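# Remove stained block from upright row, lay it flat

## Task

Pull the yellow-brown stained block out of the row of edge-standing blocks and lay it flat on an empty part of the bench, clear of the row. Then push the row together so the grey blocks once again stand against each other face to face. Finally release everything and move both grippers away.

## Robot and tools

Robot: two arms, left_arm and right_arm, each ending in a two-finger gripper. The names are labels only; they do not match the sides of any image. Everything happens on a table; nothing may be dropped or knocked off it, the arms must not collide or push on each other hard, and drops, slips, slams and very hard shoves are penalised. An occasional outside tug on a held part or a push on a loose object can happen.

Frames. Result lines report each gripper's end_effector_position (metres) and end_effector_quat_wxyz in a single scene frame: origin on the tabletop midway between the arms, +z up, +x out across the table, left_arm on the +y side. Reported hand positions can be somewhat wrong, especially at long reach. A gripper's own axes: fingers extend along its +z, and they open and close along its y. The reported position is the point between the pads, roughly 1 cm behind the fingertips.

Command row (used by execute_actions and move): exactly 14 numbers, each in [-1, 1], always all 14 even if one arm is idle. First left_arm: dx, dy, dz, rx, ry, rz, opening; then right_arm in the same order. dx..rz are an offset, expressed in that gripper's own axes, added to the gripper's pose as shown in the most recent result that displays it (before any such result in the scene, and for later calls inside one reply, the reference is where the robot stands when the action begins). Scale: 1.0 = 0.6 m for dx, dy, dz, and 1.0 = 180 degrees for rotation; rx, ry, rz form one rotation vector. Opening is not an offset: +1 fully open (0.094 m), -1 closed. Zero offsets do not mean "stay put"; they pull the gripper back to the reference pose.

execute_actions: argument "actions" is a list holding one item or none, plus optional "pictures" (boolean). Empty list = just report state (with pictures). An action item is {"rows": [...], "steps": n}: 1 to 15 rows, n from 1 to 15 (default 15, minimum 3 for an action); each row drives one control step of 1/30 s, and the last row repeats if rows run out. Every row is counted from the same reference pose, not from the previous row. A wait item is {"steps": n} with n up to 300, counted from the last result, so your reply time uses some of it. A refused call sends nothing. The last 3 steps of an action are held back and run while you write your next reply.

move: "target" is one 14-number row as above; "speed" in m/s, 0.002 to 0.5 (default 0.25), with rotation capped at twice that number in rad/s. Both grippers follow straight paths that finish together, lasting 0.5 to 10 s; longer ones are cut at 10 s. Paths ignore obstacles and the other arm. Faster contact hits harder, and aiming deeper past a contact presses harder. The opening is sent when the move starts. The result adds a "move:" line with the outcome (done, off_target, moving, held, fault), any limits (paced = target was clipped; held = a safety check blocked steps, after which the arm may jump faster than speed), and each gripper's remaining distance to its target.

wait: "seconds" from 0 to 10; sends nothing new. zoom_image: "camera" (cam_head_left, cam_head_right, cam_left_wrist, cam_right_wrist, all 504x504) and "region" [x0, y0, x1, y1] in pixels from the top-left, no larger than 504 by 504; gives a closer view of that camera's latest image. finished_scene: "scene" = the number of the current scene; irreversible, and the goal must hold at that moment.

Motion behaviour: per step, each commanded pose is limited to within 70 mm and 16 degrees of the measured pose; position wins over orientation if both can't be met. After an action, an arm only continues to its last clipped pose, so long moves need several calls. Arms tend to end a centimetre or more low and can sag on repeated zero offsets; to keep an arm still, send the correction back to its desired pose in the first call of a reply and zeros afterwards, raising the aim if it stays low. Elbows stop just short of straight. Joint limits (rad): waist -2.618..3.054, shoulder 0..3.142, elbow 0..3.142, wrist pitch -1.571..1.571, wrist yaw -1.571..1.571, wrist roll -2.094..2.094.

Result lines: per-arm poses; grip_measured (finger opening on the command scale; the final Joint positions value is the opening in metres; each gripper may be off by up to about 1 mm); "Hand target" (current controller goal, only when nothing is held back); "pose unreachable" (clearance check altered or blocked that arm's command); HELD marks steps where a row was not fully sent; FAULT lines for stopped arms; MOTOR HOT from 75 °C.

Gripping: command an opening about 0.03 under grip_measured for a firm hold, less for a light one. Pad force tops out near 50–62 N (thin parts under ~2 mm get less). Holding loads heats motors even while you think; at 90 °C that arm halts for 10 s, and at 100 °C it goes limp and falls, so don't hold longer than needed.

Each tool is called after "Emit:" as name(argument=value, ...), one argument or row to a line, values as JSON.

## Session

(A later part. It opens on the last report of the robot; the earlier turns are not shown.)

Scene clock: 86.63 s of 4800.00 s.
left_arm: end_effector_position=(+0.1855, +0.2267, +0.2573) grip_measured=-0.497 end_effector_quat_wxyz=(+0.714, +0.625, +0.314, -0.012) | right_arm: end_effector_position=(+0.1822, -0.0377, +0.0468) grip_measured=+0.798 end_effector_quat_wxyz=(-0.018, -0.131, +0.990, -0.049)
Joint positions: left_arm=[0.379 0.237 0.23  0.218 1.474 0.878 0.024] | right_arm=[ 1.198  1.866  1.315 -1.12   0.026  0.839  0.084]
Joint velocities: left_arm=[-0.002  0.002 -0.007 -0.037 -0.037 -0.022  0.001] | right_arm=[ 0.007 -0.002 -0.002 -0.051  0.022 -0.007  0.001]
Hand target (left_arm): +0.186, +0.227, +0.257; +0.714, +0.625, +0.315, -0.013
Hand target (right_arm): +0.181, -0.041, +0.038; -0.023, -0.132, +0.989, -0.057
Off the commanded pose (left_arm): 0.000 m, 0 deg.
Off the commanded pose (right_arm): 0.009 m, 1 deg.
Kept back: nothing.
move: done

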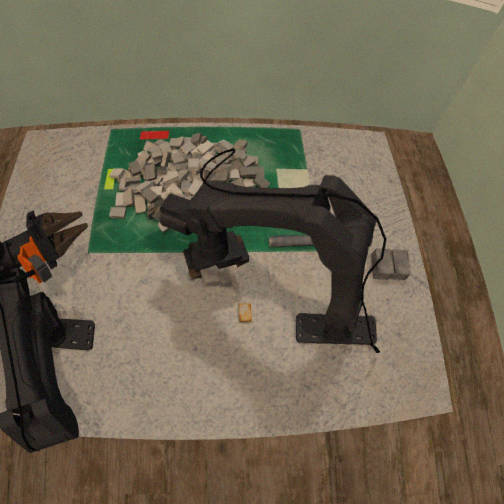

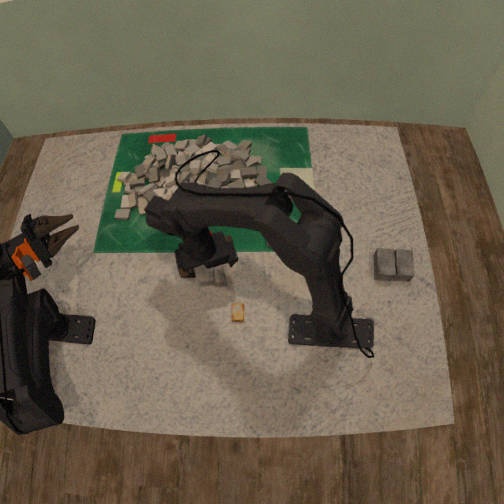

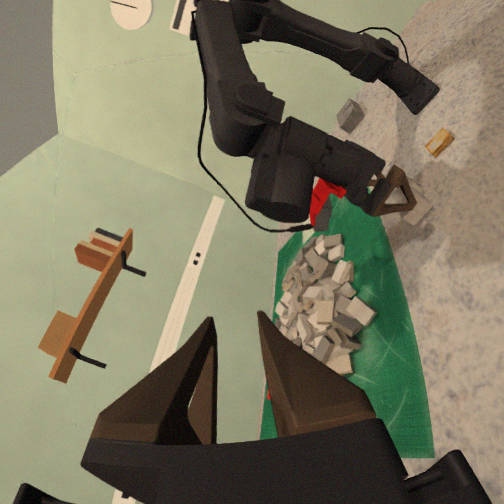

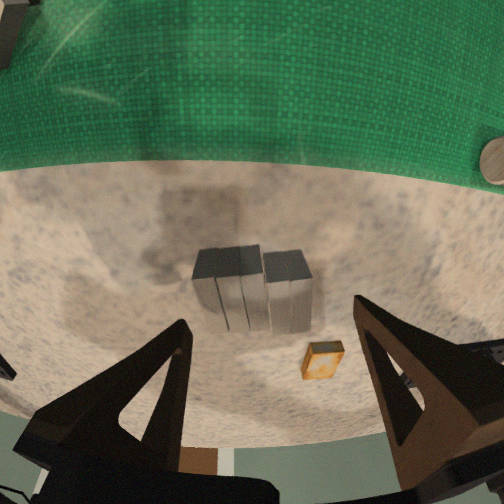

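Emit:
move(
  target=[0,0,0,0,0,0,-0.5,0,0.016,0.055,0,0,0.02,0.8],
  speed=0.06,
)

Emit:
move(
  target=[0,0,0,0,0,0,-0.5,0,0,0,0,0,0,0.05],
)

Emit:
move(
  target=[0,0,0,0,0,0,-0.5,0,0,0,0,0,0,0.55],
)

Emit:
move(
  target=[0,0,0,0,0,0,-0.5,0,0,-0.13,0,0,0,0.55],
  speed=0.12,
)

Scene clock: 87.90 s of 4800.00 s.
left_arm: end_effector_position=(+0.1854, +0.2267, +0.2577) grip_measured=-0.497 end_effector_quat_wxyz=(+0.714, +0.626, +0.313, -0.011) | right_arm: end_effector_position=(+0.1826, -0.0292, +0.0212) grip_measured=+0.798 end_effector_quat_wxyz=(-0.012, -0.101, +0.994, -0.043)
Joint positions: left_arm=[0.379 0.237 0.23  0.222 1.474 0.878 0.024] | right_arm=[ 1.209  1.913  1.271 -1.014  0.026  0.911  0.084]
Joint velocities: left_arm=[ 0.007 -0.002  0.007  0.051 -0.022 -0.037  0.002] | right_arm=[ 0.022  0.002  0.007 -0.022 -0.037  0.007  0.001]
Hand target (left_arm): +0.185, +0.227, +0.257; +0.714, +0.625, +0.314, -0.012
Hand target (right_arm): +0.178, -0.032, +0.014; -0.016, -0.101, +0.994, -0.050
Off the commanded pose (left_arm): 0.000 m, 0 deg.
Off the commanded pose (right_arm): 0.009 m, 1 deg.
Kept back: nothing.
move: done

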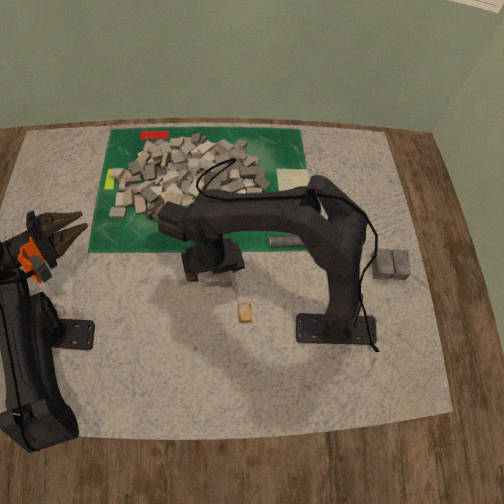

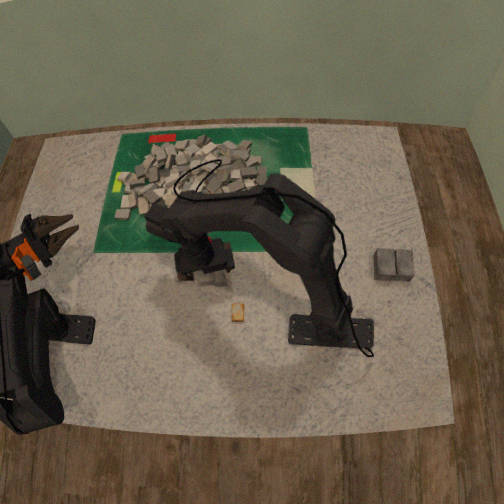

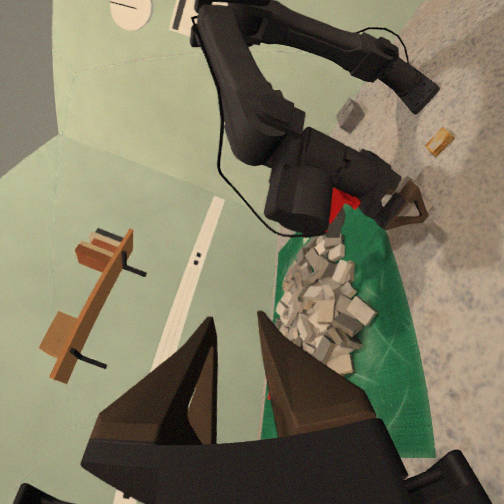

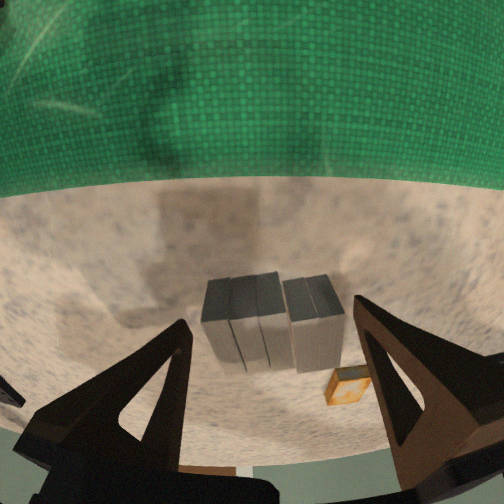

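Scene clock: 88.40 s of 4800.00 s.
left_arm: end_effector_position=(+0.1854, +0.2266, +0.2579) grip_measured=-0.497 end_effector_quat_wxyz=(+0.714, +0.626, +0.312, -0.009) | right_arm: end_effector_position=(+0.1827, -0.0305, +0.0213) grip_measured=+0.188 end_effector_quat_wxyz=(-0.011, -0.101, +0.994, -0.045)
Joint positions: left_arm=[0.379 0.237 0.23  0.225 1.474 0.878 0.024] | right_arm=[ 1.208  1.913  1.271 -1.018  0.029  0.911  0.056]
Joint velocities: left_arm=[-0.012 -0.007  0.002 -0.037  0.007  0.022  0.001] | right_arm=[ 0.012 -0.012 -0.012 -0.007  0.007 -0.037  0.   ]
Hand target (left_arm): +0.185, +0.227, +0.258; +0.714, +0.626, +0.313, -0.011
Hand target (right_arm): +0.183, -0.029, +0.021; -0.012, -0.101, +0.994, -0.043
Off the commanded pose (left_arm): 0.000 m, 0 deg.
Off the commanded pose (right_arm): 0.001 m, 0 deg.
Kept back: nothing.
move: done

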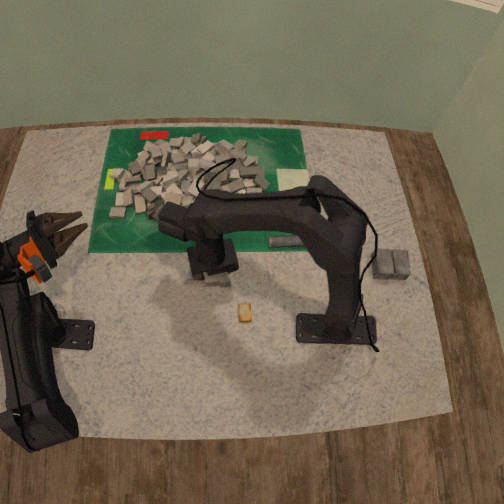

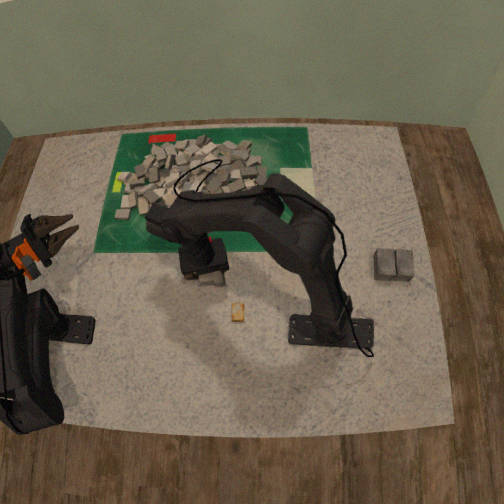

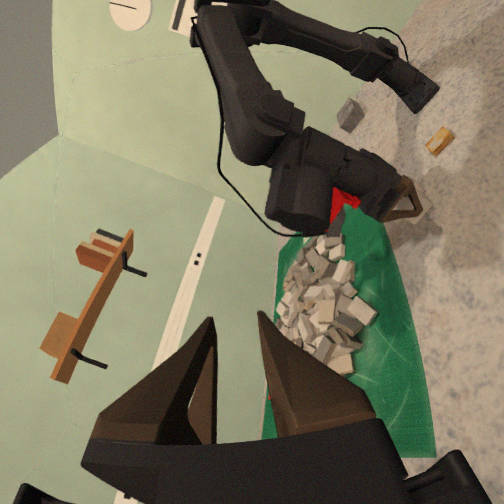

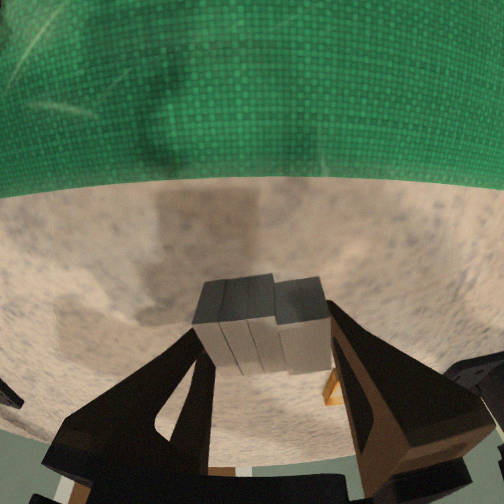

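Scene clock: 88.90 s of 4800.00 s.
left_arm: end_effector_position=(+0.1853, +0.2266, +0.2582) grip_measured=-0.497 end_effector_quat_wxyz=(+0.715, +0.627, +0.311, -0.008) | right_arm: end_effector_position=(+0.1827, -0.0306, +0.0213) grip_measured=+0.548 end_effector_quat_wxyz=(-0.011, -0.101, +0.994, -0.046)
Joint positions: left_arm=[0.379 0.237 0.23  0.228 1.474 0.878 0.024] | right_arm=[ 1.208  1.913  1.271 -1.018  0.029  0.911  0.073]
Joint velocities: left_arm=[-0.002 -0.017 -0.007 -0.007  0.007 -0.022 -0.   ] | right_arm=[-0.017 -0.017 -0.002 -0.022 -0.007 -0.037 -0.   ]
Hand target (left_arm): +0.185, +0.227, +0.258; +0.714, +0.626, +0.312, -0.010
Hand target (right_arm): +0.183, -0.031, +0.021; -0.011, -0.101, +0.994, -0.046
Off the commanded pose (left_arm): 0.000 m, 0 deg.
Off the commanded pose (right_arm): 0.000 m, 0 deg.
Kept back: nothing.
move: done

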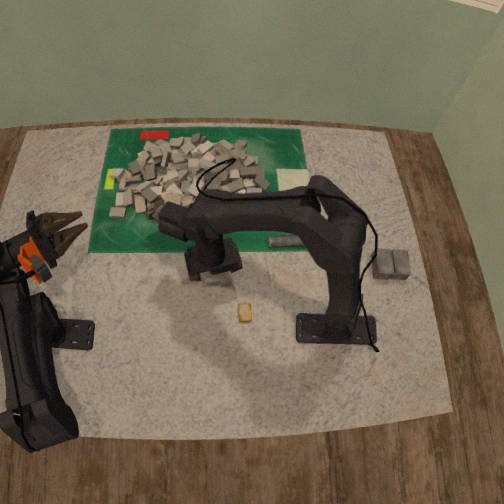

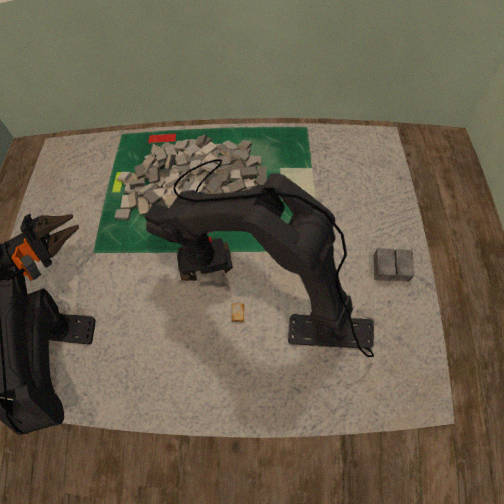

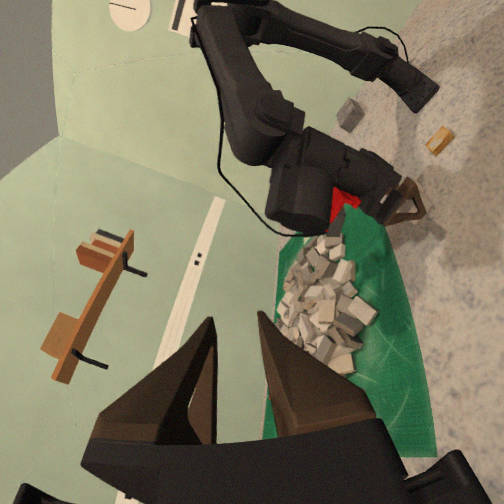

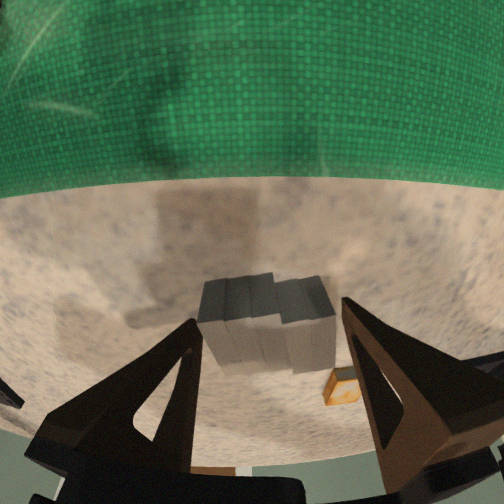

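Scene clock: 90.17 s of 4800.00 s.
left_arm: end_effector_position=(+0.1852, +0.2266, +0.2585) grip_measured=-0.497 end_effector_quat_wxyz=(+0.715, +0.627, +0.310, -0.007) | right_arm: end_effector_position=(+0.1847, -0.0266, +0.0887) grip_measured=+0.548 end_effector_quat_wxyz=(-0.017, -0.101, +0.993, -0.054)
Joint positions: left_arm=[0.379 0.237 0.23  0.231 1.474 0.878 0.024] | right_arm=[ 1.208  1.879  1.501 -1.302  0.029  0.911  0.073]
Joint velocities: left_arm=[ 0.007  0.007 -0.002 -0.066 -0.022 -0.066 -0.002] | right_arm=[-0.012  0.012  0.002 -0.007 -0.051  0.051  0.001]
Hand target (left_arm): +0.185, +0.227, +0.258; +0.715, +0.627, +0.311, -0.008
Hand target (right_arm): +0.185, -0.024, +0.099; -0.011, -0.101, +0.994, -0.045
Off the commanded pose (left_arm): 0.000 m, 0 deg.
Off the commanded pose (right_arm): 0.011 m, 1 deg.
Kept back: nothing.
move: off_target (right_arm)

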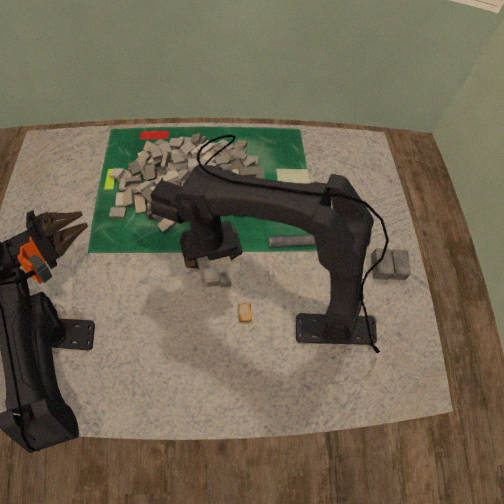

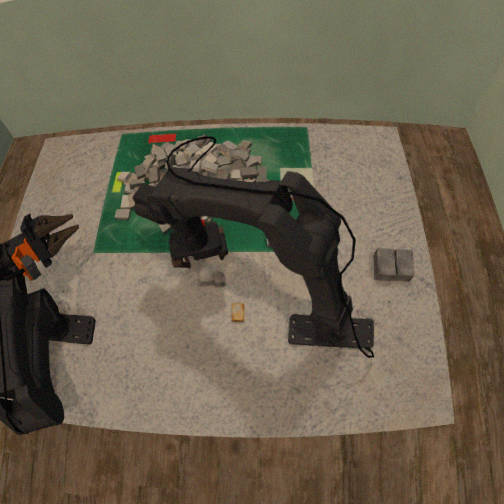

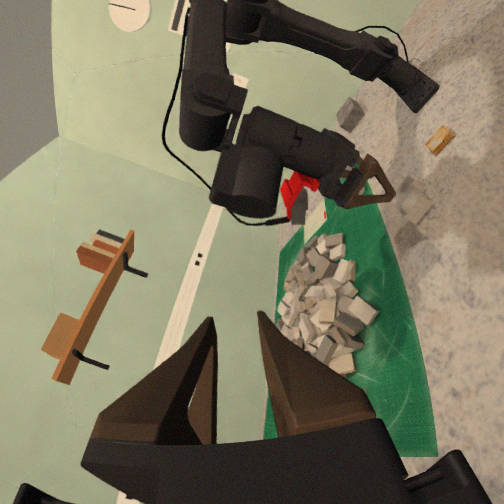

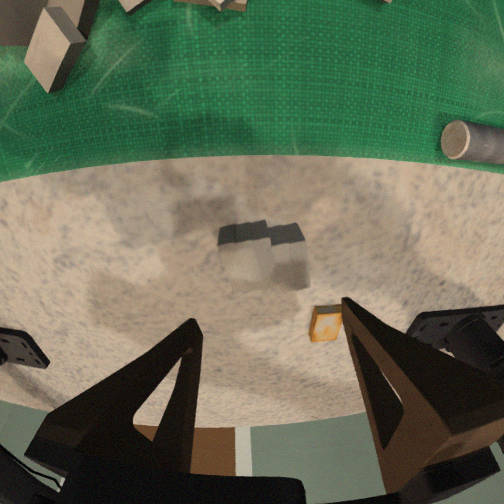

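Closed, small stagger only. Retreat.

Emit:
move(
  target=[0,0,0,0,0,0,-0.5,-0.08,-0.17,-0.13,0,0,0,1],
  speed=0.2,
)

Emit:
zoom_image(
  camera="cam_head_left",
  region=[180,250,270,330],
)

Scene clock: 91.67 s of 4800.00 s.
left_arm: end_effector_position=(+0.1852, +0.2266, +0.2588) grip_measured=-0.497 end_effector_quat_wxyz=(+0.715, +0.628, +0.308, -0.006) | right_arm: end_effector_position=(+0.2542, -0.1069, +0.1620) grip_measured=+1.000 end_effector_quat_wxyz=(-0.021, -0.097, +0.994, -0.050)
Joint positions: left_arm=[0.379 0.237 0.23  0.235 1.474 0.878 0.024] | right_arm=[ 0.887  1.773  1.659 -1.553  0.05   0.599  0.094]
Joint velocities: left_arm=[-0.007 -0.007  0.012 -0.007 -0.022  0.022 -0.001] | right_arm=[ 0.017  0.002 -0.017 -0.125 -0.081 -0.051  0.   ]
Hand target (left_arm): +0.185, +0.227, +0.258; +0.715, +0.627, +0.310, -0.007
Hand target (right_arm): +0.256, -0.108, +0.172; -0.009, -0.101, +0.994, -0.046
Off the commanded pose (left_arm): 0.000 m, 0 deg.
Off the commanded pose (right_arm): 0.013 m, 1 deg.
joint sent to its limit (right arm) — the command would take joint 4 (wrist pitch) past its lower limit, so that joint was sent only as far as its limit.
Kept back: nothing.
move: off_target (right_arm)

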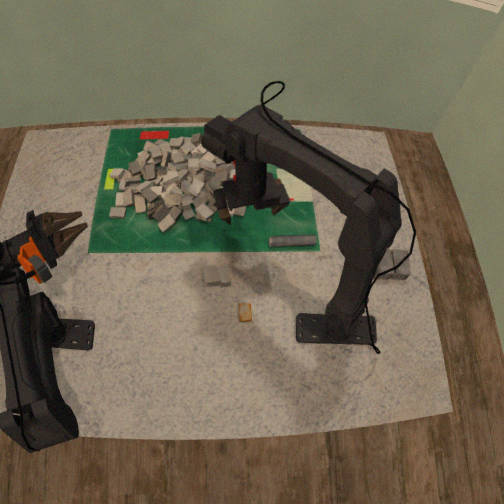

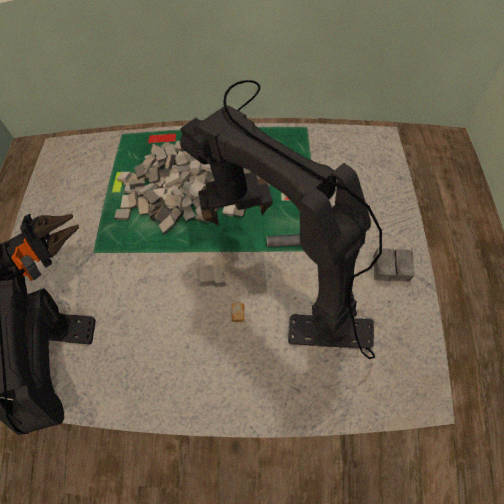

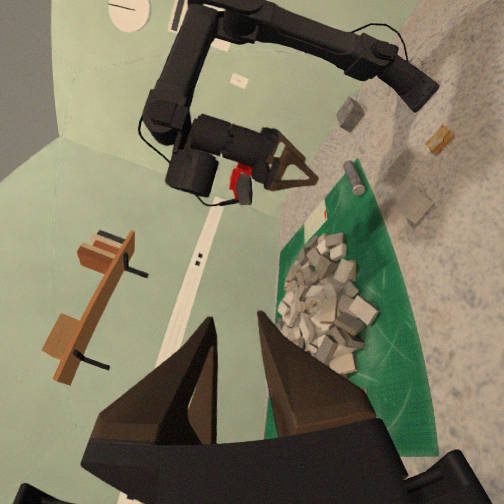

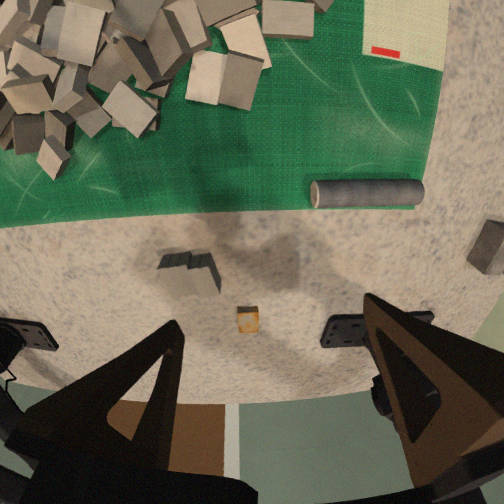

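Region (180, 250, 270, 330) of cam_head_left's 504x504 image, scaled by 5.600, with more detail than that image has.

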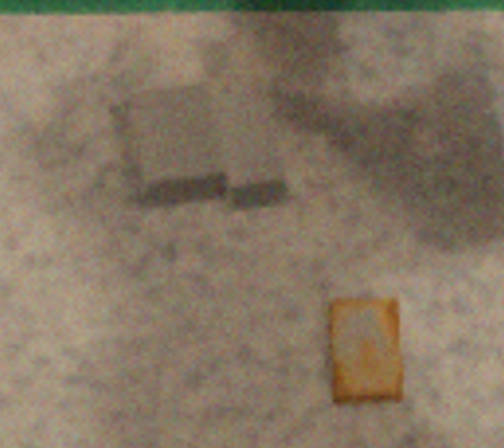

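Emit:
finished_scene(
  scene=2,
)

The scene is finished: the task was done.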